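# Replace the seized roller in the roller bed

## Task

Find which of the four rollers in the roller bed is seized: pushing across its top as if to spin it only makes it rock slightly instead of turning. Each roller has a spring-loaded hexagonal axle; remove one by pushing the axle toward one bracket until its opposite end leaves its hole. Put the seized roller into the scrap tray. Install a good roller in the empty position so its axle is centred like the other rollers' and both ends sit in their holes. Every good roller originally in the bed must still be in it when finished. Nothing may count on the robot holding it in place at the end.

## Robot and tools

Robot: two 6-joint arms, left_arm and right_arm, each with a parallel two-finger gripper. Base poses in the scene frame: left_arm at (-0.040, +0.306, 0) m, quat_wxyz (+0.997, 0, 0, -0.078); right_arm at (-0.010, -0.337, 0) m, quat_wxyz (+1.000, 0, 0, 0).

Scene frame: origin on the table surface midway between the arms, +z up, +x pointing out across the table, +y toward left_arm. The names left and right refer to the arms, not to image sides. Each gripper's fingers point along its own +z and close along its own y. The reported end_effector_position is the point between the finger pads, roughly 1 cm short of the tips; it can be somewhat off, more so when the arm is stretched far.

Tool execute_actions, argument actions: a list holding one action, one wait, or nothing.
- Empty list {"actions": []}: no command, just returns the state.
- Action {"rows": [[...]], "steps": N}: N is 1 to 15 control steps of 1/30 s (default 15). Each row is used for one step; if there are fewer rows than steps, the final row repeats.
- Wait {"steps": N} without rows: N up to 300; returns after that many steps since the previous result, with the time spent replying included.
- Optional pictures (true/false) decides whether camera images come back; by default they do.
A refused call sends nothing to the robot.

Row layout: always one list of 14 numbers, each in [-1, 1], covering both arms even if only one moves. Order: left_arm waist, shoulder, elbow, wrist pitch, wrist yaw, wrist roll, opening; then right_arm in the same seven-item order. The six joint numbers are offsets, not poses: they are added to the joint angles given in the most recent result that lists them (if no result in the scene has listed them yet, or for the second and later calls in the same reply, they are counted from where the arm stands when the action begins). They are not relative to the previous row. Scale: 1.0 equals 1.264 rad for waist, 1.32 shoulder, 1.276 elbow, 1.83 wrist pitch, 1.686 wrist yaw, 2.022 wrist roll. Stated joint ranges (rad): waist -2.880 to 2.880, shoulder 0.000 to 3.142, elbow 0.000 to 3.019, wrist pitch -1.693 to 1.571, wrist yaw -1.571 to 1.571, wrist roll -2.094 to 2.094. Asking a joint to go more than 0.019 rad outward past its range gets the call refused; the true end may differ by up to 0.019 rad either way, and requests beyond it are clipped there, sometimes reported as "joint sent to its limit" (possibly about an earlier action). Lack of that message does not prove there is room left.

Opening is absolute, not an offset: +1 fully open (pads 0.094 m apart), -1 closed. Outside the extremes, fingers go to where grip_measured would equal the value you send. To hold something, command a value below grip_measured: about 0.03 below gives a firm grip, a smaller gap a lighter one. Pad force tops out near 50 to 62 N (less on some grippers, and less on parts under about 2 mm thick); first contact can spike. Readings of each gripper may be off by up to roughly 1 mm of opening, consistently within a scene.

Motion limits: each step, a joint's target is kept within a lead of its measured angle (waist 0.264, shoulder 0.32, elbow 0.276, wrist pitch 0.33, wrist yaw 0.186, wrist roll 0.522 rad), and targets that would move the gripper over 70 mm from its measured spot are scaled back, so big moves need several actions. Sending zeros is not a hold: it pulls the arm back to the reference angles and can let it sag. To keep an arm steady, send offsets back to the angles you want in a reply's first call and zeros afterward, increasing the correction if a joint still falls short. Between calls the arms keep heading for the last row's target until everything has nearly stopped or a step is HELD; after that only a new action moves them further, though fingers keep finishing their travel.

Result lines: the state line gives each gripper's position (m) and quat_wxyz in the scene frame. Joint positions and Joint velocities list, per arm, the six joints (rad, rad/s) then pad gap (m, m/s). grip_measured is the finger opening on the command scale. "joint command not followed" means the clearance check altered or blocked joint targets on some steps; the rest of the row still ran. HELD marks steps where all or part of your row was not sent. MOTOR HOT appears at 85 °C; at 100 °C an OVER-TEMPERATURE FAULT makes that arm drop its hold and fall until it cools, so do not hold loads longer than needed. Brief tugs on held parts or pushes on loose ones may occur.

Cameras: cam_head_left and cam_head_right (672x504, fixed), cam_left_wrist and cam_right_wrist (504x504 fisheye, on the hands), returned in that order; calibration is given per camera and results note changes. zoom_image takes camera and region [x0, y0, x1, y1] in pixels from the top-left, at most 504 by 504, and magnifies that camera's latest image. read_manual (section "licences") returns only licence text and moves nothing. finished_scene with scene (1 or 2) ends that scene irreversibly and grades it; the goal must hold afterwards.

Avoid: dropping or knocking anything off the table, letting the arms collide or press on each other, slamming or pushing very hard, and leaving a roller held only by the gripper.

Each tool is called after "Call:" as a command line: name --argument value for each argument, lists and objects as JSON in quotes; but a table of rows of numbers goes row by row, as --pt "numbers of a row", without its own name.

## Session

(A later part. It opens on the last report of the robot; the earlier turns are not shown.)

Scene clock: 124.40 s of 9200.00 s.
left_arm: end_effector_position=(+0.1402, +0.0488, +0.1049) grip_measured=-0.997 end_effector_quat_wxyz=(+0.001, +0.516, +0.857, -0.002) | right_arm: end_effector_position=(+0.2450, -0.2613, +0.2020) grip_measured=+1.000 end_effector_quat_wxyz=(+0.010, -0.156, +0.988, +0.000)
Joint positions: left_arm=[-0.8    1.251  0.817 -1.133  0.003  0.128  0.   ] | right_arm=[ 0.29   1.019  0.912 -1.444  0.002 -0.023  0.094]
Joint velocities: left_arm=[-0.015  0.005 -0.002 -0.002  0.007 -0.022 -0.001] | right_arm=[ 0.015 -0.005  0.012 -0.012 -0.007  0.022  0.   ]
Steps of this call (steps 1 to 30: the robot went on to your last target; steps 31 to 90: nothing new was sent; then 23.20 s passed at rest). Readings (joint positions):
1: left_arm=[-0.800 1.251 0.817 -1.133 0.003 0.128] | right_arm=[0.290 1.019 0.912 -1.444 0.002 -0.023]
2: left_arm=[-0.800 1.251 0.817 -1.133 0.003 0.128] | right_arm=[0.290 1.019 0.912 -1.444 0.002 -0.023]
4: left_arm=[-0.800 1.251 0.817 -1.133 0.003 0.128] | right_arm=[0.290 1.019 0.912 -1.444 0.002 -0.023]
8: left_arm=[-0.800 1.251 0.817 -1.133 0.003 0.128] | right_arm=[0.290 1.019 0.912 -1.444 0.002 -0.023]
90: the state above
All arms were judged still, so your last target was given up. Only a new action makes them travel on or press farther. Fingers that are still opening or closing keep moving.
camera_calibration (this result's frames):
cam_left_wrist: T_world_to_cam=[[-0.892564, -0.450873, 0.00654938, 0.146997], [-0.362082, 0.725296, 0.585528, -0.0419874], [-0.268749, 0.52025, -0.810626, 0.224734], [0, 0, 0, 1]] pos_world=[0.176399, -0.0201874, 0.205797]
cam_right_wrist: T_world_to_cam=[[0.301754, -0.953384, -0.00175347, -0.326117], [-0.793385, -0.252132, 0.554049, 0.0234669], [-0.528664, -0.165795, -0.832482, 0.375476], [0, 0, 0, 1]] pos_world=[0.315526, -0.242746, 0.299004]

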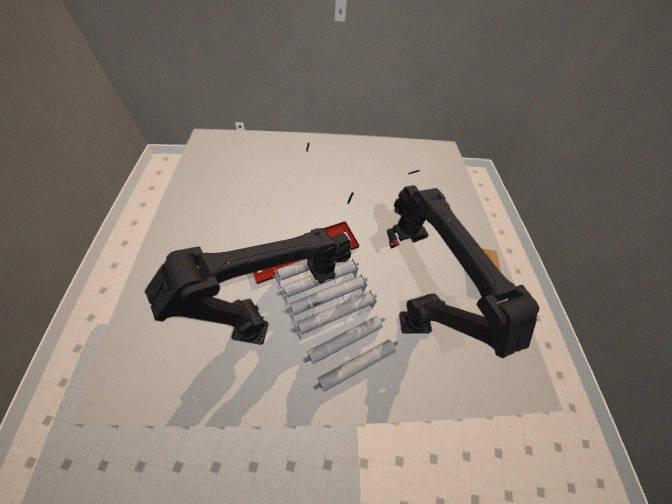

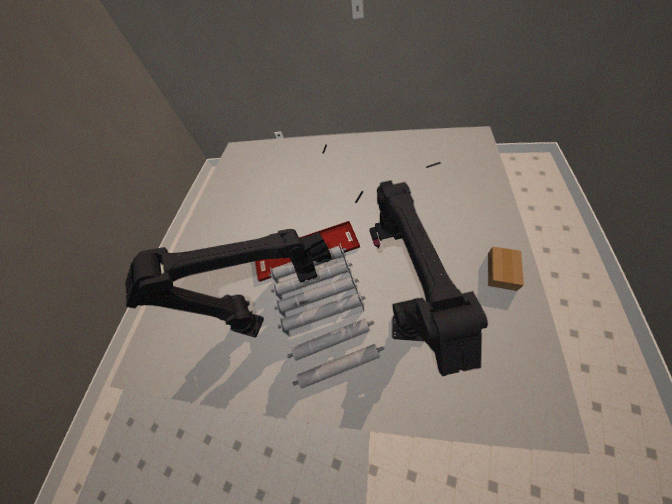

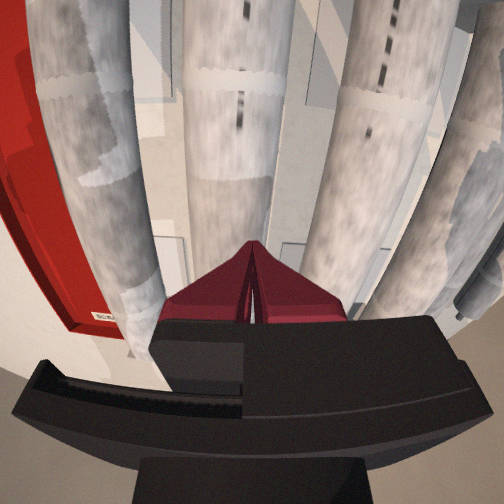

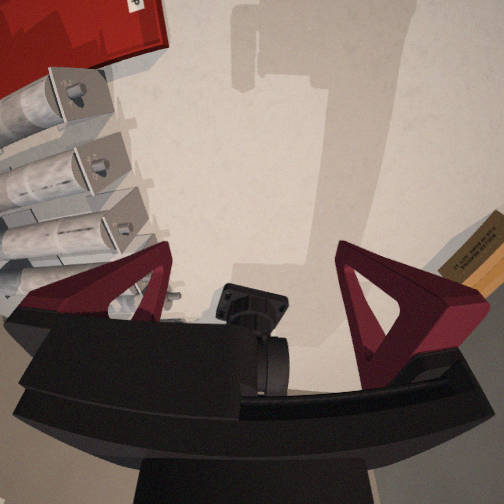

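Call:
execute_actions --actions '[{"rows":[[0,-0.02,0.065,-0.04,0,0,-1,0,0,0.012,0,0,0,1],[0,-0.02,0.065,-0.04,0,0,-1,0,0,0.012,0,0,0,1],[0,-0.02,0.065,-0.04,0,0,-1,0,0,0.012,0,0,0,1],[0,-0.02,0.065,-0.04,0,0,-1,0,0,0.012,0,0,0,1],[0,-0.02,0.065,-0.04,0,0,-1,0,0,0.012,0,0,0,1],[0,-0.02,0.065,-0.04,0,0,-1,0,0,0.012,0,0,0,1],[-0.03,-0.02,0.065,-0.04,0,-0.02,-1,0,0,0.012,0,0,0,1],[-0.06,-0.02,0.065,-0.04,0,-0.04,-1,0,0,0.012,0,0,0,1],[-0.09,-0.02,0.065,-0.04,0,-0.06,-1,0,0,0.012,0,0,0,1],[-0.12,-0.02,0.065,-0.04,0,-0.06,-1,0,0,0.012,0,0,0,1],[-0.142,-0.02,0.065,-0.04,0,-0.06,-1,0,0,0.012,0,0,0,1]],"steps":15}]' --pictures false

Call:
execute_actions --actions '[{"steps":15}]' --pictures false

Call:
execute_actions --actions '[{"rows":[[0,0.01,-0.02,0.01,0,0,-1,0,0,0.012,0,0,0,1],[0,0.015,-0.03,0.015,0,0,-1,0,0,0.012,0,0,0,1],[0,0.02,-0.04,0.02,0,0,-1,0,0,0.012,0,0,0,1],[0,0.02,-0.05,0.025,0,0,-1,0,0,0.012,0,0,0,1],[0,0.025,-0.062,0.03,0,0,-1,0,0,0.012,0,0,0,1]],"steps":15}]'

Call:
execute_actions --actions '[{"rows":[[-0.01,0.01,-0.015,0,0,0,-1,0,0,0.012,0,0,0,1],[-0.015,0.01,-0.015,0,0,0,-1,0,0,0.012,0,0,0,1],[-0.02,0.01,-0.015,0,0,0,-1,0,0,0.012,0,0,0,1],[-0.025,0.01,-0.015,0,0,0,-1,0,0,0.012,0,0,0,1],[-0.03,0.01,-0.015,0,0,0,-1,0,0,0.012,0,0,0,1],[-0.036,0.01,-0.015,0,0,0,-1,0,0,0.012,0,0,0,1],[-0.042,0.01,-0.015,0,0,0,-1,0,0,0.012,0,0,0,1]],"steps":15}]'

Scene clock: 143.23 s of 9200.00 s.
left_arm: end_effector_position=(+0.0889, +0.0144, +0.1294) grip_measured=-0.997 end_effector_quat_wxyz=(+0.005, +0.562, +0.827, -0.005) | right_arm: end_effector_position=(+0.2450, -0.2613, +0.2020) grip_measured=+1.000 end_effector_quat_wxyz=(+0.010, -0.156, +0.988, +0.000)
Joint positions: left_arm=[-0.995  1.228  0.868 -1.197  0.003  0.043  0.   ] | right_arm=[ 0.29   1.019  0.912 -1.444  0.002 -0.023  0.094]
Joint velocities: left_arm=[-0.22  -0.005  0.007 -0.012 -0.007 -0.037 -0.   ] | right_arm=[ 0.005  0.005  0.002  0.007 -0.037  0.066  0.   ]
Steps of this call (steps 1 to 90: nothing new was sent; then 15.33 s passed at rest; steps 91 to 105: all 15 steps of this action). Readings (joint positions):
91: left_arm=[-0.800 1.250 0.824 -1.148 0.003 0.128] | right_arm=[0.290 1.019 0.912 -1.444 0.002 -0.023]
92: left_arm=[-0.800 1.249 0.832 -1.169 0.003 0.128] | right_arm=[0.290 1.019 0.912 -1.444 0.002 -0.023]
94: left_arm=[-0.800 1.243 0.850 -1.189 0.003 0.128] | right_arm=[0.290 1.019 0.912 -1.444 0.002 -0.023]
98: left_arm=[-0.812 1.230 0.867 -1.195 0.003 0.112] | right_arm=[0.290 1.019 0.912 -1.444 0.002 -0.023]
105: the state above

Scene clock: 143.73 s of 9200.00 s.
left_arm: end_effector_position=(+0.0910, +0.0156, +0.1294) grip_measured=-0.997 end_effector_quat_wxyz=(+0.005, +0.551, +0.834, -0.005) | right_arm: end_effector_position=(+0.2450, -0.2613, +0.2020) grip_measured=+1.000 end_effector_quat_wxyz=(+0.010, -0.156, +0.988, +0.000)
Joint positions: left_arm=[-0.987  1.228  0.868 -1.197  0.003  0.024  0.   ] | right_arm=[ 0.29   1.019  0.912 -1.444  0.002 -0.023  0.094]
Joint velocities: left_arm=[ 0.005 -0.005 -0.022 -0.007 -0.051 -0.095 -0.   ] | right_arm=[-0.005 -0.015 -0.012 -0.007 -0.066  0.007  0.   ]
Steps of this call (steps 1 to 15: the robot went on to your last target). Readings (joint positions):
1: left_arm=[-0.997 1.228 0.868 -1.197 0.003 0.040] | right_arm=[0.290 1.019 0.912 -1.444 0.002 -0.023]
2: left_arm=[-0.996 1.228 0.868 -1.197 0.003 0.036] | right_arm=[0.290 1.019 0.912 -1.444 0.002 -0.023]
4: left_arm=[-0.991 1.228 0.868 -1.197 0.003 0.032] | right_arm=[0.290 1.019 0.912 -1.444 0.002 -0.023]
8: left_arm=[-0.987 1.228 0.868 -1.197 0.003 0.026] | right_arm=[0.290 1.019 0.912 -1.444 0.002 -0.023]
15: the state above

Scene clock: 144.23 s of 9200.00 s.
left_arm: end_effector_position=(+0.0857, +0.0273, +0.1072) grip_measured=-0.997 end_effector_quat_wxyz=(-0.003, +0.551, +0.834, -0.000) | right_arm: end_effector_position=(+0.2450, -0.2613, +0.2020) grip_measured=+1.000 end_effector_quat_wxyz=(+0.010, -0.156, +0.988, +0.000)
Joint positions: left_arm=[-0.987  1.23   0.806 -1.151  0.003  0.024  0.   ] | right_arm=[ 0.29   1.019  0.912 -1.444  0.002 -0.023  0.094]
Joint velocities: left_arm=[-0.005 -0.015 -0.027 -0.007 -0.051  0.037  0.   ] | right_arm=[ 0.005 -0.024 -0.002 -0.007  0.022  0.051  0.   ]
Steps of this call (steps 1 to 15: all 15 steps of this action). Readings (joint positions):
1: left_arm=[-0.987 1.228 0.865 -1.194 0.003 0.024] | right_arm=[0.290 1.019 0.912 -1.444 0.002 -0.023]
2: left_arm=[-0.987 1.228 0.859 -1.189 0.003 0.024] | right_arm=[0.290 1.019 0.912 -1.444 0.002 -0.023]
4: left_arm=[-0.987 1.229 0.836 -1.173 0.003 0.024] | right_arm=[0.290 1.019 0.912 -1.444 0.002 -0.023]
8: left_arm=[-0.987 1.230 0.806 -1.154 0.003 0.024] | right_arm=[0.290 1.019 0.912 -1.444 0.002 -0.023]
15: the state above
camera_calibration (this result's frames):
cam_left_wrist: T_world_to_cam=[[-0.92676, -0.375576, 0.00763546, 0.0893631], [-0.298546, 0.748717, 0.591856, -0.0542843], [-0.228004, 0.546229, -0.806008, 0.218442], [0, 0, 0, 1]] pos_world=[0.116417, -0.0451132, 0.207512]
cam_right_wrist: T_world_to_cam=[[0.301754, -0.953384, -0.00175347, -0.326117], [-0.793385, -0.252132, 0.554049, 0.0234669], [-0.528664, -0.165795, -0.832482, 0.375476], [0, 0, 0, 1]] pos_world=[0.315526, -0.242746, 0.299004]

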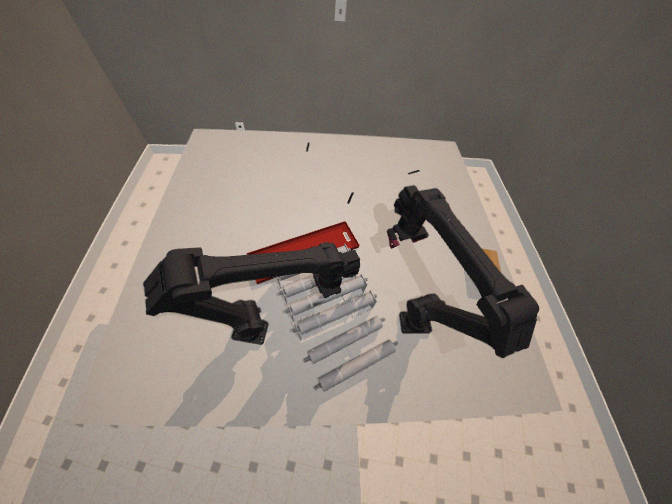

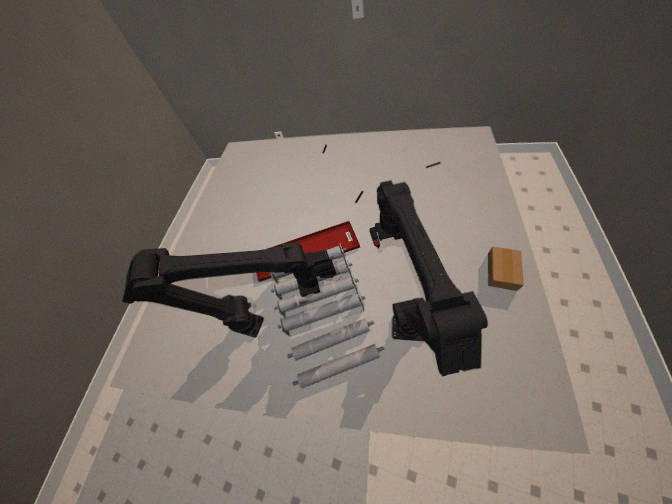

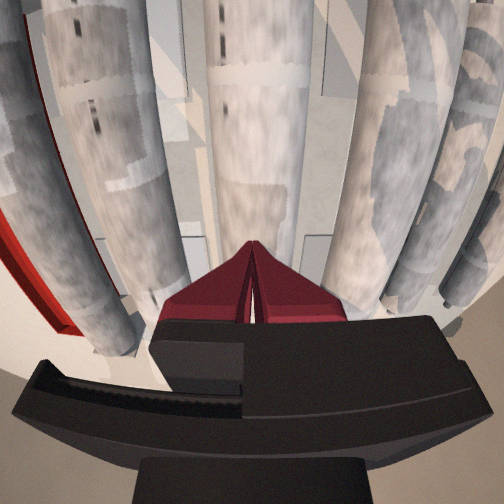

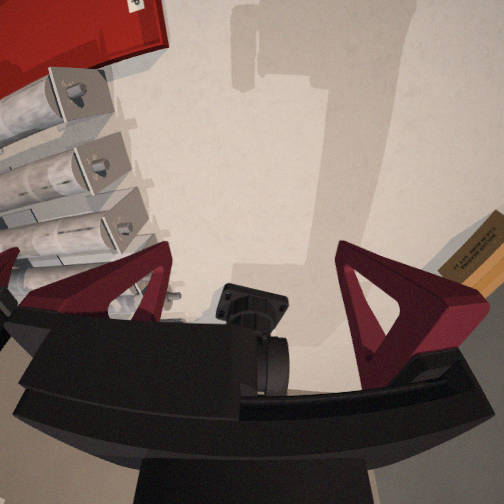

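Scene clock: 144.73 s of 9200.00 s.
left_arm: end_effector_position=(+0.0701, +0.0228, +0.1057) grip_measured=-0.997 end_effector_quat_wxyz=(-0.005, +0.573, +0.820, +0.001) | right_arm: end_effector_position=(+0.2450, -0.2613, +0.2020) grip_measured=+1.000 end_effector_quat_wxyz=(+0.010, -0.156, +0.988, +0.000)
Joint positions: left_arm=[-1.039  1.23   0.801 -1.151  0.004  0.024  0.   ] | right_arm=[ 0.29   1.019  0.912 -1.444  0.002 -0.023  0.094]
Joint velocities: left_arm=[-0.015 -0.015 -0.012 -0.017  0.022 -0.11  -0.001] | right_arm=[-0.015  0.015 -0.012 -0.012 -0.037 -0.022  0.   ]
Steps of this call (steps 1 to 15: all 15 steps of this action). Readings (joint positions):
1: left_arm=[-0.987 1.230 0.806 -1.151 0.003 0.024] | right_arm=[0.290 1.019 0.912 -1.444 0.002 -0.023]
2: left_arm=[-0.988 1.230 0.806 -1.151 0.003 0.024] | right_arm=[0.290 1.019 0.912 -1.444 0.002 -0.023]
4: left_arm=[-0.994 1.230 0.806 -1.151 0.003 0.024] | right_arm=[0.290 1.019 0.912 -1.444 0.002 -0.023]
8: left_arm=[-1.021 1.230 0.806 -1.151 0.003 0.024] | right_arm=[0.290 1.019 0.912 -1.444 0.002 -0.023]
15: the state above
camera_calibration (this result's frames):
cam_left_wrist: T_world_to_cam=[[-0.94496, -0.327052, 0.0093527, 0.0732354], [-0.257487, 0.760992, 0.595476, -0.0581398], [-0.201869, 0.560293, -0.803319, 0.213657], [0, 0, 0, 1]] pos_world=[0.0973651, -0.0515151, 0.205571]
cam_right_wrist: T_world_to_cam=[[0.301754, -0.953384, -0.00175347, -0.326117], [-0.793385, -0.252132, 0.554049, 0.0234669], [-0.528664, -0.165795, -0.832482, 0.375476], [0, 0, 0, 1]] pos_world=[0.315526, -0.242746, 0.299004]

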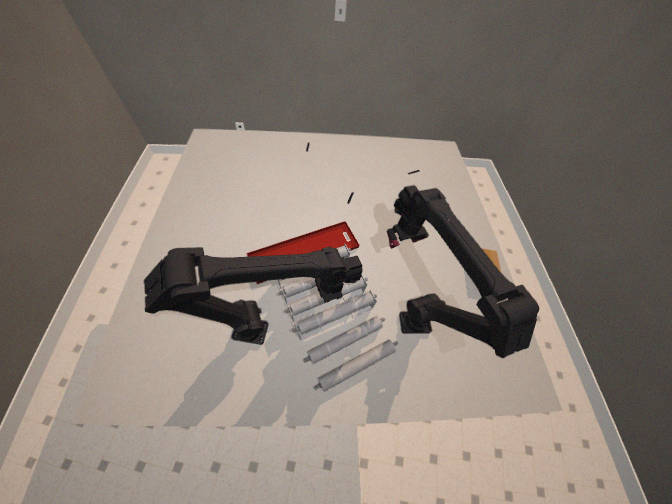

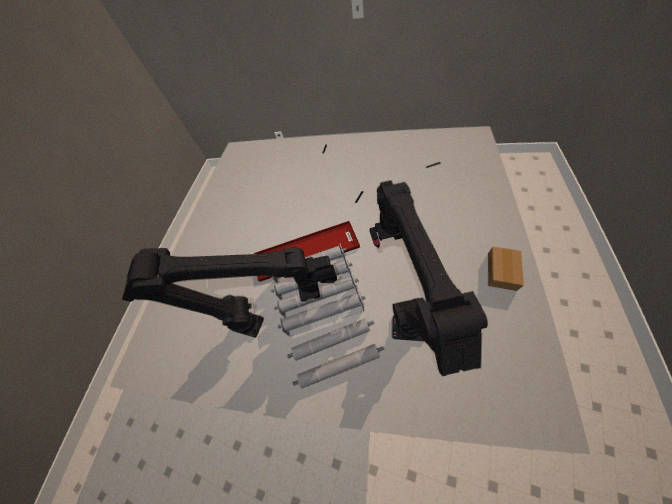

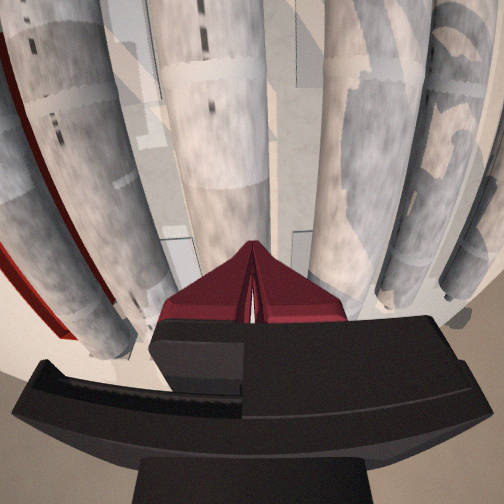

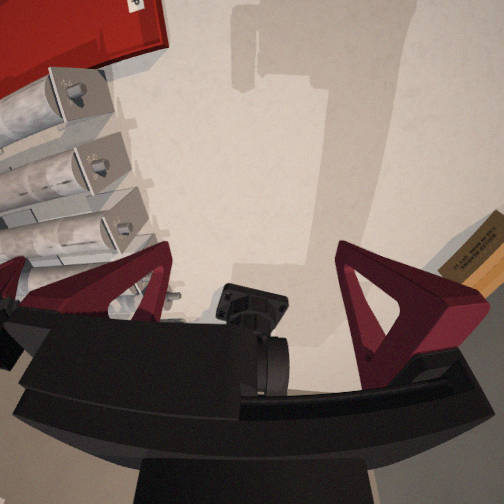

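Call:
execute_actions --actions '[{"rows":[[0,-0.03,0.08,-0.04,0,0,-1,0,0,0.012,0,0,0,1],[0,-0.03,0.08,-0.04,0,0,-1,0,0,0.012,0,0,0,1],[0,-0.04,0.08,-0.05,0,0,-1,0,0,0.012,0,0,0,1],[0,-0.05,0.08,-0.06,0,0,-1,0,0,0.012,0,0,0,1],[0,-0.06,0.08,-0.07,0,0,-0.5,0,0,0.012,0,0,0,1],[0,-0.07,0.08,-0.08,0,0,0,0,0,0.012,0,0,0,1],[-0.03,-0.07,0.08,-0.08,0,-0.02,0.45,0,0,0.012,0,0,0,1],[-0.06,-0.07,0.08,-0.08,0,-0.05,0.45,0,0,0.012,0,0,0,1],[-0.09,-0.07,0.08,-0.08,0,-0.08,0.45,0,0,0.012,0,0,0,1],[-0.12,-0.07,0.08,-0.08,0,-0.11,0.45,0,0,0.012,0,0,0,1],[-0.15,-0.07,0.08,-0.08,0,-0.14,0.45,0,0,0.012,0,0,0,1],[-0.168,-0.07,0.08,-0.08,0,-0.14,0.45,0,0,0.012,0,0,0,1]],"steps":15}]' --pictures false

Call:
execute_actions --actions '[{"steps":15}]'

Call:
zoom_image --camera "cam_head_right" --region '[250,270,420,400]'

Scene clock: 179.17 s of 9200.00 s.
left_arm: end_effector_position=(+0.0035, +0.0129, +0.1602) grip_measured=+0.448 end_effector_quat_wxyz=(+0.009, +0.581, +0.814, -0.012) | right_arm: end_effector_position=(+0.2450, -0.2613, +0.2020) grip_measured=+1.000 end_effector_quat_wxyz=(+0.010, -0.156, +0.988, +0.000)
Joint positions: left_arm=[-1.262  1.125  0.872 -1.288  0.005 -0.178  0.068] | right_arm=[ 0.29   1.019  0.912 -1.444  0.002 -0.023  0.094]
Joint velocities: left_arm=[-0.357 -0.015 -0.012 -0.007  0.007 -0.388  0.001] | right_arm=[-0.005  0.005  0.007 -0.012 -0.037  0.022  0.   ]
Steps of this call (steps 1 to 15: the robot went on to your last target; steps 16 to 90: nothing new was sent; then 30.93 s passed at rest; steps 91 to 105: all 15 steps of this action). Readings (joint positions):
91: left_arm=[-1.039 1.228 0.809 -1.167 0.004 0.024] | right_arm=[0.290 1.019 0.912 -1.444 0.002 -0.023]
92: left_arm=[-1.039 1.227 0.820 -1.188 0.004 0.024] | right_arm=[0.290 1.019 0.912 -1.444 0.002 -0.023]
94: left_arm=[-1.039 1.214 0.847 -1.220 0.004 0.024] | right_arm=[0.290 1.019 0.912 -1.444 0.002 -0.023]
98: left_arm=[-1.051 1.154 0.872 -1.275 0.004 0.005] | right_arm=[0.290 1.019 0.912 -1.444 0.002 -0.023]
105: the state above

Scene clock: 179.67 s of 9200.00 s.
left_arm: end_effector_position=(+0.0043, +0.0130, +0.1602) grip_measured=+0.448 end_effector_quat_wxyz=(+0.008, +0.554, +0.832, -0.013) | right_arm: end_effector_position=(+0.2450, -0.2613, +0.2020) grip_measured=+1.000 end_effector_quat_wxyz=(+0.010, -0.156, +0.988, +0.000)
Joint positions: left_arm=[-1.259  1.125  0.872 -1.288  0.005 -0.241  0.068] | right_arm=[ 0.29   1.019  0.912 -1.444  0.002 -0.023  0.094]
Joint velocities: left_arm=[-0.024 -0.005 -0.002 -0.017  0.022 -0.051 -0.001] | right_arm=[-0.015 -0.015 -0.007 -0.002  0.022  0.081  0.   ]
Steps of this call (steps 1 to 15: the robot went on to your last target). Readings (joint positions):
1: left_arm=[-1.268 1.125 0.872 -1.288 0.005 -0.191] | right_arm=[0.290 1.019 0.912 -1.444 0.002 -0.023]
2: left_arm=[-1.268 1.125 0.872 -1.288 0.005 -0.201] | right_arm=[0.290 1.019 0.912 -1.444 0.002 -0.023]
4: left_arm=[-1.264 1.125 0.872 -1.288 0.005 -0.216] | right_arm=[0.290 1.019 0.912 -1.444 0.002 -0.023]
8: left_arm=[-1.259 1.125 0.872 -1.288 0.005 -0.232] | right_arm=[0.290 1.019 0.912 -1.444 0.002 -0.023]
15: the state above
camera_calibration (this result's frames):
cam_left_wrist: T_world_to_cam=[[-0.929652, -0.368099, 0.0158088, 0.00673983], [-0.295248, 0.769957, 0.565681, -0.0952979], [-0.220399, 0.521219, -0.824472, 0.25365], [0, 0, 0, 1]] pos_world=[0.0340334, -0.0563511, 0.262929]
cam_right_wrist: T_world_to_cam=[[0.301754, -0.953384, -0.00175347, -0.326117], [-0.793385, -0.252132, 0.554049, 0.0234669], [-0.528664, -0.165795, -0.832482, 0.375476], [0, 0, 0, 1]] pos_world=[0.315526, -0.242746, 0.299004]

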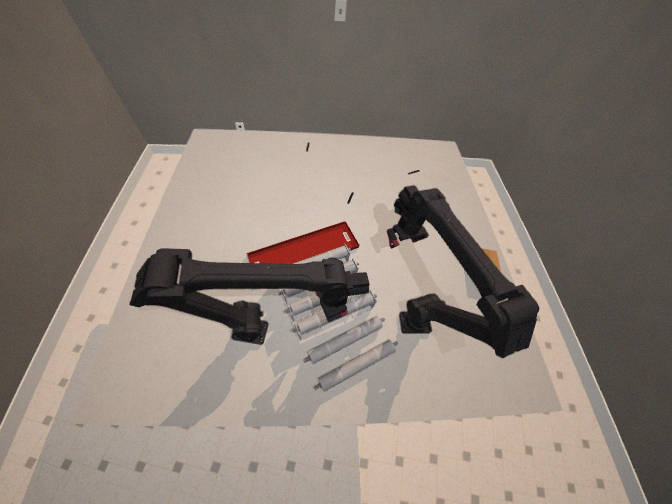

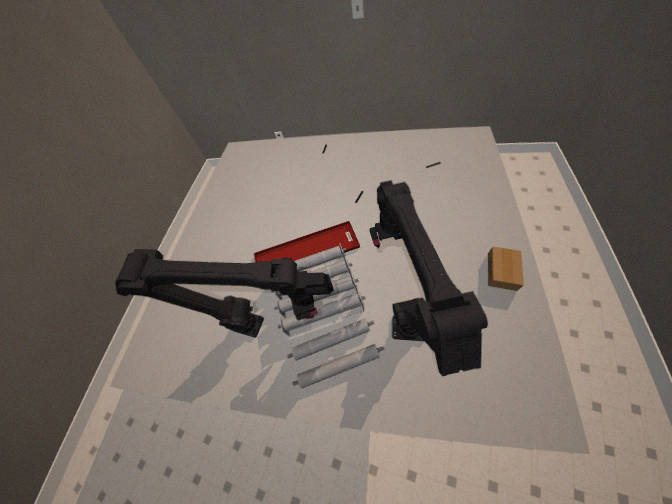

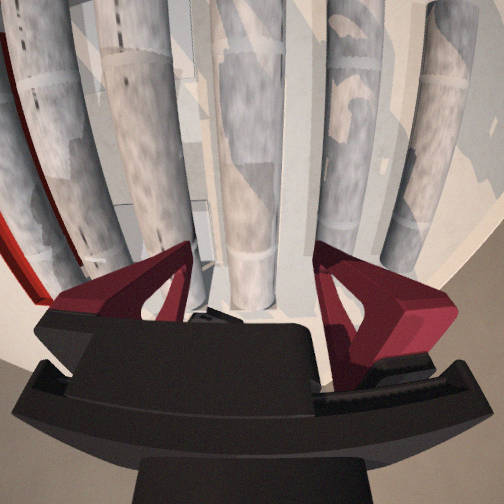

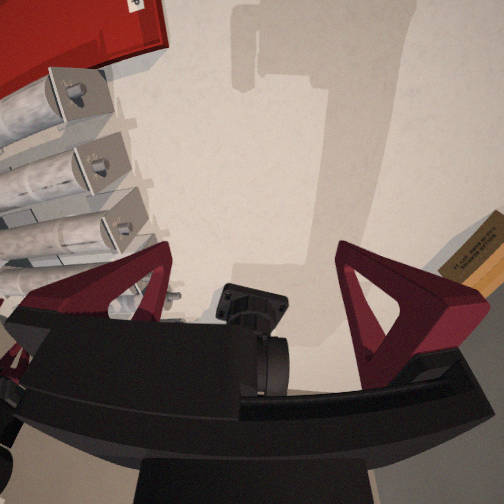

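Region (250, 270, 420, 400) of cam_head_right's 672x504 image, scaled by 2.965, with more detail than that image has; it fills the top 385 rows of this view, and the rest is white.

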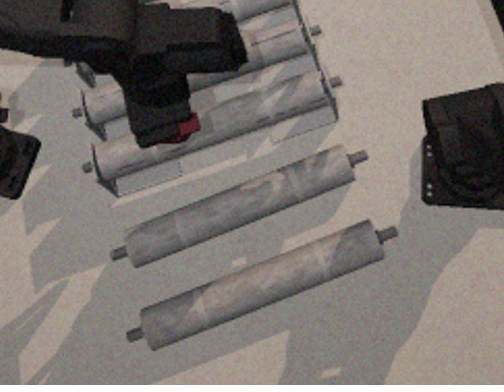

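Call:
execute_actions --actions '[{"rows":[[0,0.01,-0.012,0.013,0,0,0.45,0.012,-0.025,-0.03,0.01,-0.04,-0.08,0.8],[0,0.02,-0.025,0.026,0,0,0.45,0.025,-0.05,-0.065,0.02,-0.08,-0.16,0.6],[0,0.03,-0.037,0.04,0,0,0.45,0.037,-0.075,-0.1,0.03,-0.12,-0.24,0.4],[0,0.04,-0.05,0.053,0,0,0.45,0.05,-0.1,-0.135,0.04,-0.16,-0.32,0.2],[0,0.05,-0.062,0.066,0,0,0.45,0.062,-0.125,-0.17,0.05,-0.2,-0.4,0],[0,0.06,-0.075,0.08,0,0,0.45,0.075,-0.15,-0.205,0.06,-0.24,-0.48,-0.25],[0,0.07,-0.088,0.093,0,0,0.45,0.088,-0.175,-0.24,0.07,-0.28,-0.56,-0.25],[0,0.078,-0.1,0.106,0,0,0.45,0.1,-0.2,-0.275,0.08,-0.32,-0.64,-0.25],[0,0.085,-0.113,0.12,0,0,0.45,0.113,-0.215,-0.31,0.09,-0.35,-0.70,-0.25],[0,0.09,-0.125,0.131,0,0,0.45,0.125,-0.228,-0.352,0.095,-0.365,-0.748,-0.25]],"steps":15}]' --pictures false

Call:
execute_actions --actions '[{"steps":30}]'

Scene clock: 207.23 s of 9200.00 s.
left_arm: end_effector_position=(+0.0021, +0.0268, +0.0668) grip_measured=+0.448 end_effector_quat_wxyz=(-0.016, +0.553, +0.833, +0.014) | right_arm: end_effector_position=(+0.0853, -0.1830, +0.1165) grip_measured=-0.248 end_effector_quat_wxyz=(-0.132, +0.727, -0.617, -0.270)
Joint positions: left_arm=[-1.259  1.25   0.703 -1.065  0.005 -0.243  0.068] | right_arm=[ 0.443  0.707  0.451 -1.294 -0.609 -1.285  0.035]
Joint velocities: left_arm=[ 0.005  0.005  0.002  0.022 -0.11  -0.007  0.   ] | right_arm=[-0.005  0.054 -0.002  0.105 -0.007 -1.575 -0.   ]
Steps of this call (steps 1 to 15: the robot went on to your last target; steps 16 to 90: nothing new was sent; then 24.07 s passed at rest; steps 91 to 105: all 15 steps of this action). Readings (joint positions):
91: left_arm=[-1.259 1.125 0.870 -1.285 0.005 -0.243] | right_arm=[0.290 1.017 0.908 -1.441 -0.030 -0.047]
92: left_arm=[-1.259 1.125 0.865 -1.275 0.005 -0.243] | right_arm=[0.292 1.009 0.895 -1.431 -0.086 -0.099]
94: left_arm=[-1.259 1.129 0.844 -1.239 0.005 -0.243] | right_arm=[0.306 0.969 0.834 -1.399 -0.215 -0.264]
98: left_arm=[-1.259 1.174 0.780 -1.147 0.005 -0.243] | right_arm=[0.376 0.825 0.643 -1.339 -0.485 -0.660]
105: the state above

Scene clock: 208.23 s of 9200.00 s.
left_arm: end_effector_position=(+0.0024, +0.0251, +0.0668) grip_measured=+0.448 end_effector_quat_wxyz=(-0.013, +0.553, +0.833, +0.011) | right_arm: end_effector_position=(+0.0876, -0.1815, +0.1165) grip_measured=-0.248 end_effector_quat_wxyz=(-0.167, +0.796, -0.526, -0.251)
Joint positions: left_arm=[-1.259  1.25   0.703 -1.058  0.005 -0.243  0.068] | right_arm=[ 0.443  0.71   0.451 -1.281 -0.612 -1.521  0.035]
Joint velocities: left_arm=[-0.005 -0.005  0.002 -0.012  0.066 -0.081 -0.001] | right_arm=[-0.015  0.015  0.007 -0.007 -0.051 -0.022 -0.001]
Steps of this call (steps 1 to 30: the robot went on to your last target). Readings (joint positions):
1: left_arm=[-1.259 1.250 0.703 -1.063 0.005 -0.243] | right_arm=[0.443 0.709 0.451 -1.289 -0.611 -1.333]
2: left_arm=[-1.259 1.250 0.703 -1.060 0.005 -0.243] | right_arm=[0.443 0.710 0.451 -1.285 -0.612 -1.371]
4: left_arm=[-1.259 1.250 0.703 -1.059 0.005 -0.243] | right_arm=[0.443 0.710 0.451 -1.283 -0.612 -1.425]
8: left_arm=[-1.259 1.250 0.703 -1.058 0.005 -0.243] | right_arm=[0.443 0.710 0.451 -1.281 -0.612 -1.483]
30: the state above
All arms were judged still, so your last target was given up. Only a new action makes them travel on or press farther. Fingers that are still opening or closing keep moving.
camera_calibration (this result's frames):
cam_left_wrist: T_world_to_cam=[[-0.92872, -0.370779, 0.00160871, 0.0119396], [-0.291114, 0.73185, 0.616156, -0.0548469], [-0.229635, 0.571768, -0.787622, 0.166208], [0, 0, 0, 1]] pos_world=[0.0332889, -0.0504657, 0.164684]
cam_right_wrist: T_world_to_cam=[[0.921281, 0.388876, -0.00417578, -0.0130556], [0.388852, -0.921283, -0.00566569, -0.193738], [-0.00605033, 0.00359593, -0.999975, 0.238836], [0, 0, 0, 1]] pos_world=[0.0888082, -0.174269, 0.237678]

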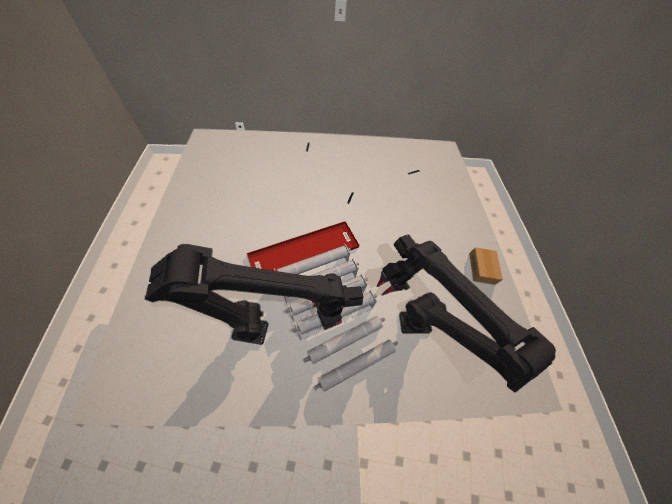

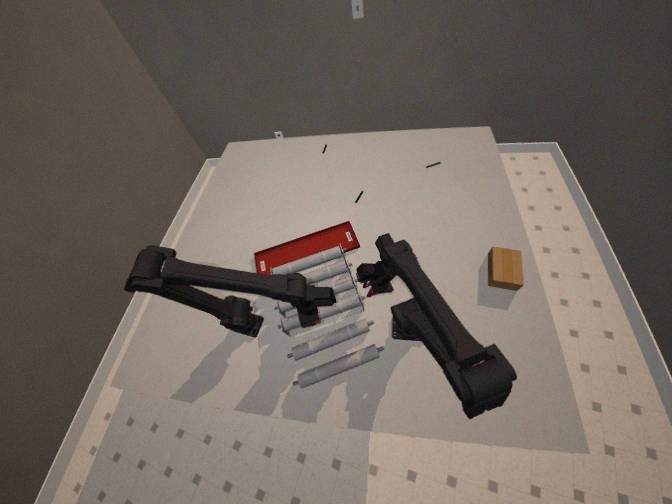

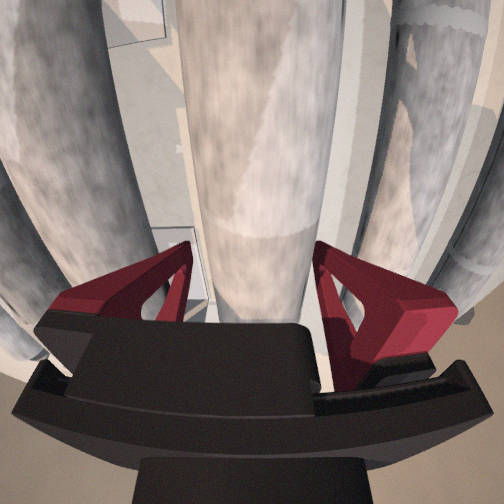

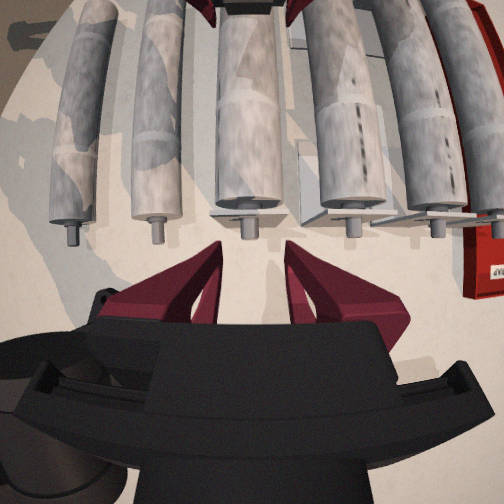

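Call:
execute_actions --actions '[{"rows":[[-0.008,-0.01,0.012,0,0,0,0.45,0.01,0.01,-0.01,0.015,0,0.01,-0.25],[-0.015,-0.02,0.012,0,0,0,0.45,0.02,0.015,-0.02,0.03,0,0.02,-0.25],[-0.015,-0.025,0.012,0,0,0,0.45,0.03,0.02,-0.03,0.045,0,0.03,-0.25],[-0.015,-0.025,0.012,0,0,0,0.45,0.04,0.025,-0.04,0.06,0,0.04,-0.25],[-0.015,-0.025,0.012,0,0,0,0.45,0.05,0.03,-0.05,0.075,0,0.05,-0.25],[-0.015,-0.025,0.012,0,0,0,0.45,0.06,0.035,-0.06,0.09,0.007,0.063,-0.25],[-0.015,-0.025,0.012,0,0,0,0.45,0.07,0.04,-0.068,0.1,0.007,0.063,-0.25],[-0.015,-0.025,0.012,0,0,0,0.45,0.079,0.04,-0.072,0.112,0.007,0.063,-0.25]],"steps":15}]' --pictures false

Call:
execute_actions --actions '[{"steps":12}]'

Scene clock: 235.60 s of 9200.00 s.
left_arm: end_effector_position=(-0.0006, +0.0231, +0.0738) grip_measured=+0.448 end_effector_quat_wxyz=(-0.004, +0.558, +0.830, +0.001) | right_arm: end_effector_position=(+0.0818, -0.1698, +0.0775) grip_measured=-0.248 end_effector_quat_wxyz=(-0.162, +0.797, -0.525, -0.251)
Joint positions: left_arm=[-1.271  1.224  0.703 -1.058  0.005 -0.243  0.068] | right_arm=[ 0.534  0.76   0.361 -1.09  -0.602 -1.416  0.035]
Joint velocities: left_arm=[-0.015 -0.005 -0.002  0.017 -0.022 -0.007  0.   ] | right_arm=[-0.015 -0.015 -0.012 -0.007  0.037  0.095  0.002]
Steps of this call (steps 1 to 90: nothing new was sent; then 23.87 s passed at rest; steps 91 to 105: all 15 steps of this action). Readings (joint positions):
91: left_arm=[-1.259 1.250 0.703 -1.058 0.005 -0.243] | right_arm=[0.443 0.710 0.450 -1.278 -0.612 -1.521]
92: left_arm=[-1.260 1.249 0.703 -1.058 0.005 -0.243] | right_arm=[0.444 0.711 0.448 -1.267 -0.612 -1.516]
94: left_arm=[-1.265 1.242 0.703 -1.058 0.005 -0.243] | right_arm=[0.457 0.716 0.434 -1.226 -0.612 -1.498]
98: left_arm=[-1.271 1.226 0.703 -1.058 0.005 -0.243] | right_arm=[0.509 0.745 0.384 -1.129 -0.603 -1.448]
105: the state above

Scene clock: 236.00 s of 9200.00 s.
left_arm: end_effector_position=(-0.0006, +0.0231, +0.0738) grip_measured=+0.448 end_effector_quat_wxyz=(-0.004, +0.558, +0.830, +0.001) | right_arm: end_effector_position=(+0.0820, -0.1697, +0.0775) grip_measured=-0.248 end_effector_quat_wxyz=(-0.162, +0.795, -0.528, -0.251)
Joint positions: left_arm=[-1.271  1.224  0.703 -1.058  0.005 -0.243  0.068] | right_arm=[ 0.534  0.76   0.361 -1.088 -0.602 -1.408  0.035]
Joint velocities: left_arm=[-0.005  0.005  0.007 -0.007 -0.007  0.007 -0.   ] | right_arm=[-0.005  0.005 -0.002 -0.007 -0.081  0.022 -0.   ]
Steps of this call (steps 1 to 12: the robot went on to your last target). Readings (joint positions):
1: left_arm=[-1.271 1.224 0.703 -1.058 0.005 -0.243] | right_arm=[0.534 0.760 0.361 -1.089 -0.602 -1.415]
2: left_arm=[-1.271 1.224 0.703 -1.058 0.005 -0.243] | right_arm=[0.534 0.760 0.361 -1.089 -0.602 -1.413]
4: left_arm=[-1.271 1.224 0.703 -1.058 0.005 -0.243] | right_arm=[0.534 0.760 0.361 -1.088 -0.602 -1.411]
8: left_arm=[-1.271 1.224 0.703 -1.058 0.005 -0.243] | right_arm=[0.534 0.760 0.361 -1.088 -0.602 -1.409]
12: the state above
camera_calibration (this result's frames):
cam_left_wrist: T_world_to_cam=[[-0.932919, -0.360008, 0.00747132, 0.00770685], [-0.285004, 0.75092, 0.595728, -0.0574279], [-0.220077, 0.553637, -0.803151, 0.173718], [0, 0, 0, 1]] pos_world=[0.029054, -0.0502784, 0.173675]
cam_right_wrist: T_world_to_cam=[[0.922115, 0.386619, -0.0151454, -0.0122453], [0.386662, -0.922221, -0.0000943089, -0.181305], [-0.0140039, -0.00576918, -0.999885, 0.198818], [0, 0, 0, 1]] pos_world=[0.0841797, -0.161323, 0.198593]

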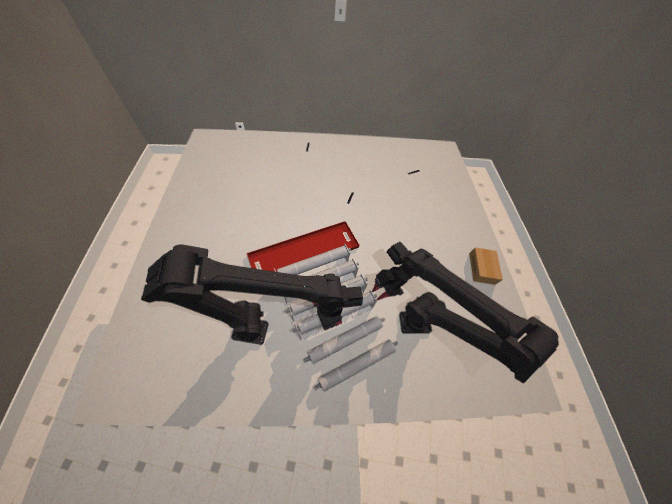

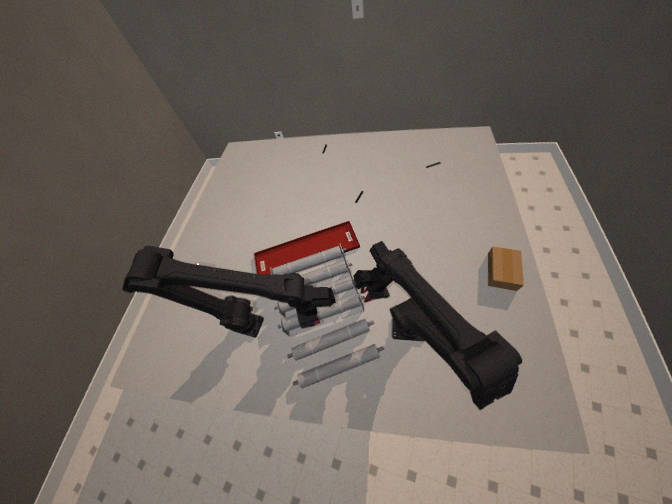

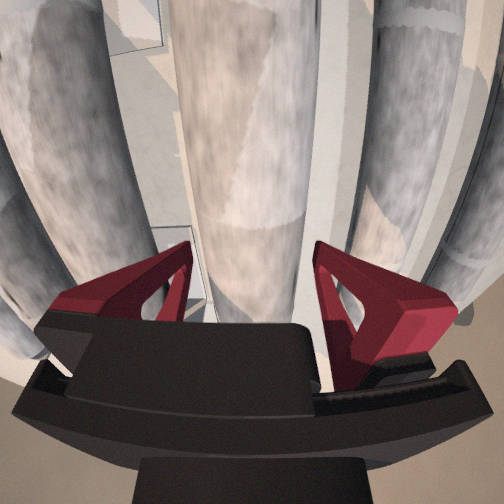

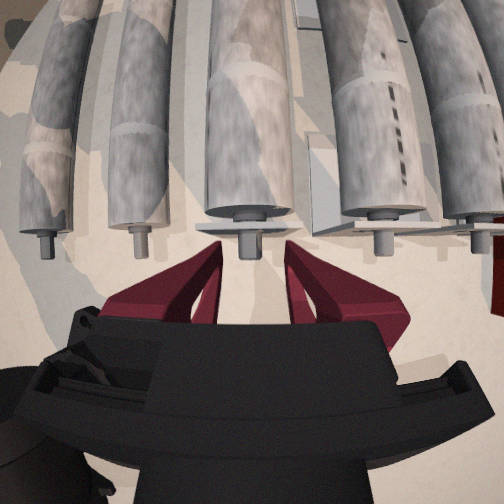

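Call:
execute_actions --actions '[{"rows":[[0.011,0,0.012,0,0,-0.008,0.45,0.024,0,0.012,0,0,0.012,-0.25],[0.011,0,0.012,0,0,-0.008,0.45,0.024,0,0.012,0,0,0.012,-0.25],[0.011,0,0.012,0,0,-0.008,0.45,0.024,0,0.012,0,0,0.012,-0.35],[0.011,0,0.012,0,0,-0.008,0.35,0.024,0,0.012,0,0,0.012,-0.45],[0.011,0,0.012,0,0,-0.008,0.25,0.024,0,0.012,0,0,0.012,-0.55],[0.011,0,0.012,0,0,-0.008,0.18,0.024,0,0.012,0,0,0.012,-0.62],[0.011,0,0.012,0,0,-0.008,0.12,0.024,0,0.012,0,0,0.012,-0.68],[0.011,0,0.012,0,0,-0.008,0.07,0.024,0,0.012,0,0,0.012,-0.73],[0.011,0,0.012,0,0,-0.008,0.03,0.024,0,0.012,0,0,0.012,-0.77],[0.011,0,0.012,0,0,-0.008,0.0,0.024,0,0.012,0,0,0.012,-0.8],[0.011,0,0.012,0,0,-0.008,-0.04,0.024,0,0.012,0,0,0.012,-0.83]],"steps":15}]'

Scene clock: 250.53 s of 9200.00 s.
left_arm: end_effector_position=(-0.0002, +0.0230, +0.0738) grip_measured=-0.005 end_effector_quat_wxyz=(-0.007, +0.554, +0.833, -0.001) | right_arm: end_effector_position=(+0.0791, -0.1681, +0.0775) grip_measured=-0.771 end_effector_quat_wxyz=(-0.158, +0.797, -0.525, -0.253)
Joint positions: left_arm=[-1.265  1.224  0.703 -1.057  0.012 -0.247  0.047] | right_arm=[ 0.551  0.76   0.361 -1.088 -0.602 -1.399  0.011]
Joint velocities: left_arm=[-0.005 -0.005 -0.032  0.002 -0.051 -0.051 -0.001] | right_arm=[-0.005 -0.015 -0.017  0.022  0.007 -0.066  0.001]
Steps of this call (steps 1 to 15: the robot went on to your last target; steps 16 to 90: nothing new was sent; then 11.03 s passed at rest; steps 91 to 105: all 15 steps of this action). Readings (joint positions):
91: left_arm=[-1.270 1.224 0.703 -1.058 0.005 -0.243] | right_arm=[0.535 0.760 0.361 -1.088 -0.602 -1.406]
92: left_arm=[-1.269 1.224 0.703 -1.058 0.005 -0.243] | right_arm=[0.540 0.760 0.361 -1.088 -0.602 -1.405]
94: left_arm=[-1.266 1.224 0.703 -1.058 0.005 -0.243] | right_arm=[0.548 0.760 0.361 -1.088 -0.602 -1.402]
98: left_arm=[-1.265 1.224 0.703 -1.058 0.005 -0.243] | right_arm=[0.551 0.760 0.361 -1.088 -0.602 -1.400]
105: the state above
camera_calibration (this result's frames):
cam_left_wrist: T_world_to_cam=[[-0.929205, -0.369274, 0.0146657, 0.00772802], [-0.288293, 0.749118, 0.596414, -0.0572198], [-0.231226, 0.549963, -0.802543, 0.173931], [0, 0, 0, 1]] pos_world=[0.0309023, -0.0499375, 0.173601]
cam_right_wrist: T_world_to_cam=[[0.918124, 0.395773, -0.0203131, -0.007903], [0.395862, -0.91831, 0.000380325, -0.178862], [-0.0185032, -0.00839038, -0.999794, 0.198657], [0, 0, 0, 1]] pos_world=[0.0817365, -0.159456, 0.198524]

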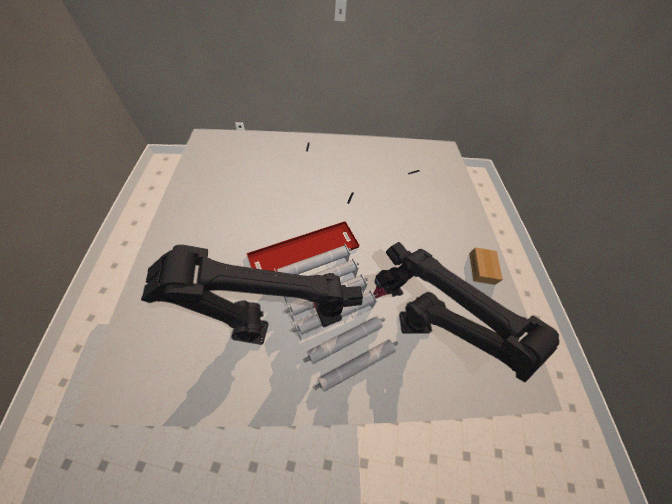

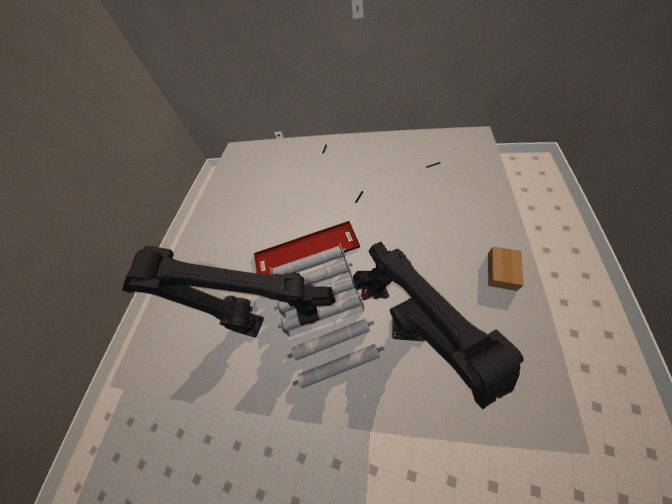

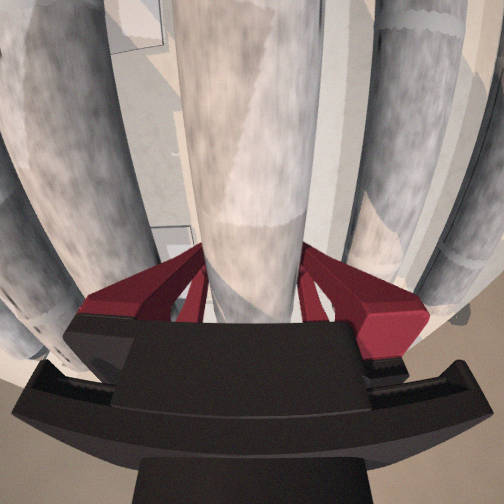

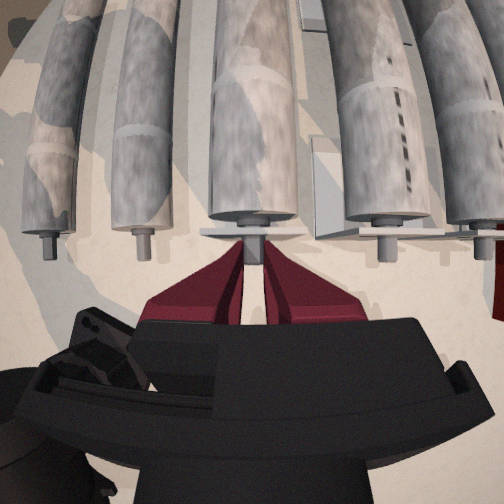

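Call:
execute_actions --actions '[{"rows":[[0,0,0.012,0,0,0,-0.05,-0.015,0.01,0.015,-0.008,0.005,-0.012,-0.83],[0,0,0.012,0,0,0,-0.05,-0.025,0.013,0.018,-0.012,0.007,-0.02,-0.83],[0,0,0.012,0,0,0,-0.05,-0.035,0.015,0.02,-0.016,0.01,-0.028,-0.83],[0,0,0.012,0,0,0,-0.05,-0.045,0.017,0.02,-0.02,0.01,-0.036,-0.83],[0,0,0.012,0,0,0,-0.05,-0.055,0.019,0.022,-0.024,0.012,-0.044,-0.83],[0,0,0.012,0,0,0,-0.05,-0.065,0.021,0.022,-0.028,0.012,-0.052,-0.83],[0,0,0.012,0,0,0,-0.05,-0.075,0.023,0.024,-0.032,0.014,-0.06,-0.83],[0,0,0.012,0,0,0,-0.05,-0.085,0.025,0.024,-0.036,0.014,-0.068,-0.83],[0,0,0.012,0,0,0,-0.05,-0.095,0.027,0.026,-0.04,0.015,-0.076,-0.83],[0,0,0.012,0,0,0,-0.05,-0.105,0.029,0.026,-0.044,0.015,-0.084,-0.83],[0,0,0.012,0,0,0,-0.05,-0.115,0.03,0.028,-0.048,0.015,-0.092,-0.83],[0,0,0.012,0,0,0,-0.05,-0.125,0.031,0.028,-0.052,0.015,-0.1,-0.83],[0,0,0.012,0,0,0,-0.05,-0.135,0.032,0.03,-0.056,0.015,-0.105,-0.83]],"steps":15}]' --pictures false

Call:
execute_actions --actions '[{"steps":12}]'

Scene clock: 269.93 s of 9200.00 s.
left_arm: end_effector_position=(+0.0004, +0.0211, +0.0738) grip_measured=-0.005 end_effector_quat_wxyz=(-0.003, +0.554, +0.833, -0.004) | right_arm: end_effector_position=(+0.0865, -0.1864, +0.0764) grip_measured=-0.771 end_effector_quat_wxyz=(-0.159, +0.795, -0.526, -0.258)
Joint positions: left_arm=[-1.265  1.224  0.703 -1.049  0.01  -0.247  0.047] | right_arm=[ 0.413  0.789  0.367 -1.163 -0.615 -1.563  0.011]
Joint velocities: left_arm=[-0.005 -0.005 -0.032  0.027 -0.037  0.066  0.   ] | right_arm=[-0.181  0.024  0.012 -0.115 -0.007 -0.256  0.   ]
Steps of this call (steps 1 to 15: the robot went on to your last target; steps 16 to 90: nothing new was sent; then 15.90 s passed at rest; steps 91 to 105: all 15 steps of this action). Readings (joint positions):
91: left_arm=[-1.265 1.224 0.703 -1.057 0.013 -0.247] | right_arm=[0.551 0.760 0.361 -1.088 -0.601 -1.401]
92: left_arm=[-1.265 1.224 0.703 -1.057 0.013 -0.247] | right_arm=[0.549 0.761 0.361 -1.089 -0.601 -1.405]
94: left_arm=[-1.265 1.224 0.703 -1.054 0.012 -0.247] | right_arm=[0.537 0.765 0.361 -1.095 -0.604 -1.420]
98: left_arm=[-1.265 1.224 0.703 -1.049 0.011 -0.247] | right_arm=[0.494 0.774 0.362 -1.116 -0.615 -1.468]
105: the state above

Scene clock: 270.33 s of 9200.00 s.
left_arm: end_effector_position=(+0.0005, +0.0209, +0.0735) grip_measured=-0.005 end_effector_quat_wxyz=(-0.003, +0.554, +0.833, -0.004) | right_arm: end_effector_position=(+0.0870, -0.1873, +0.0767) grip_measured=-0.771 end_effector_quat_wxyz=(-0.162, +0.799, -0.519, -0.256)
Joint positions: left_arm=[-1.265  1.225  0.703 -1.048  0.01  -0.247  0.047] | right_arm=[ 0.406  0.789  0.368 -1.167 -0.615 -1.589  0.011]
Joint velocities: left_arm=[-0.005  0.005 -0.007 -0.002  0.022 -0.037  0.001] | right_arm=[-0.005 -0.005 -0.002 -0.022 -0.022 -0.037 -0.001]
Steps of this call (steps 1 to 12: the robot went on to your last target). Readings (joint positions):
1: left_arm=[-1.265 1.224 0.703 -1.048 0.010 -0.247] | right_arm=[0.408 0.789 0.367 -1.165 -0.615 -1.570]
2: left_arm=[-1.265 1.224 0.703 -1.048 0.010 -0.247] | right_arm=[0.407 0.789 0.367 -1.166 -0.615 -1.575]
4: left_arm=[-1.265 1.225 0.703 -1.048 0.010 -0.247] | right_arm=[0.406 0.789 0.368 -1.167 -0.615 -1.582]
8: left_arm=[-1.265 1.225 0.703 -1.048 0.010 -0.247] | right_arm=[0.406 0.789 0.368 -1.167 -0.615 -1.588]
12: the state above
camera_calibration (this result's frames):
cam_left_wrist: T_world_to_cam=[[-0.929258, -0.369157, 0.014253, 0.00764795], [-0.290337, 0.753616, 0.589718, -0.05485], [-0.22844, 0.543862, -0.807484, 0.175487], [0, 0, 0, 1]] pos_world=[0.0312702, -0.0512815, 0.17394]
cam_right_wrist: T_world_to_cam=[[0.913806, 0.40593, -0.0133859, -0.00582585], [0.405847, -0.913901, -0.00857074, -0.198969], [-0.0157125, 0.00239938, -0.999874, 0.199606], [0, 0, 0, 1]] pos_world=[0.0892108, -0.179952, 0.197797]

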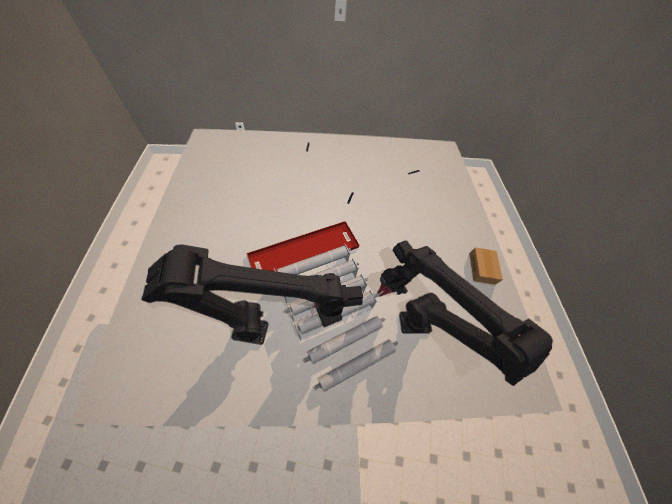

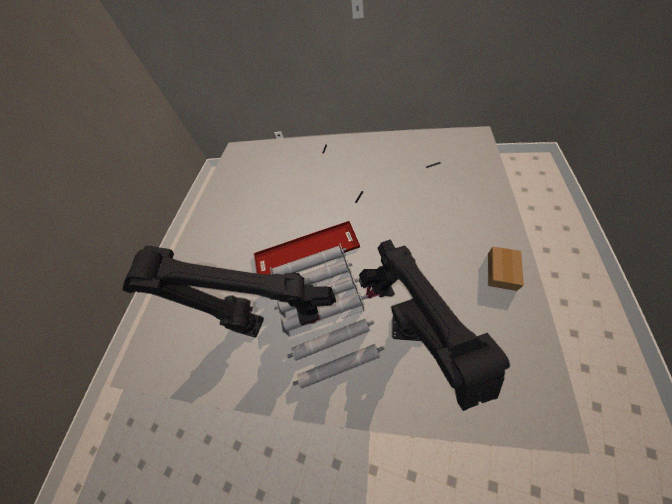

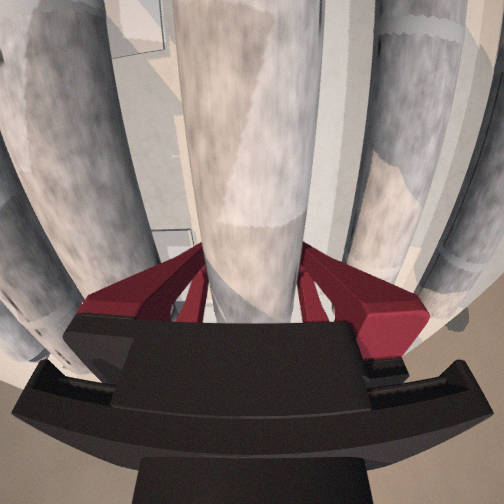

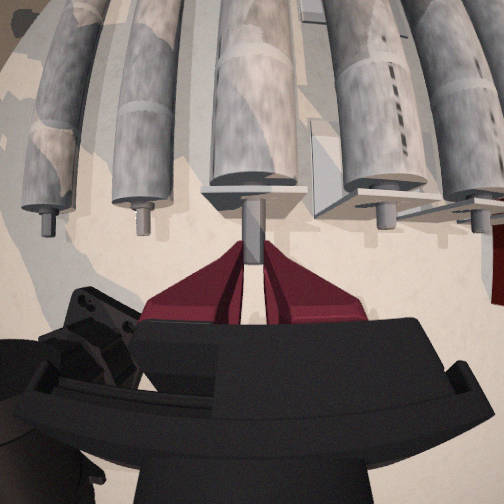

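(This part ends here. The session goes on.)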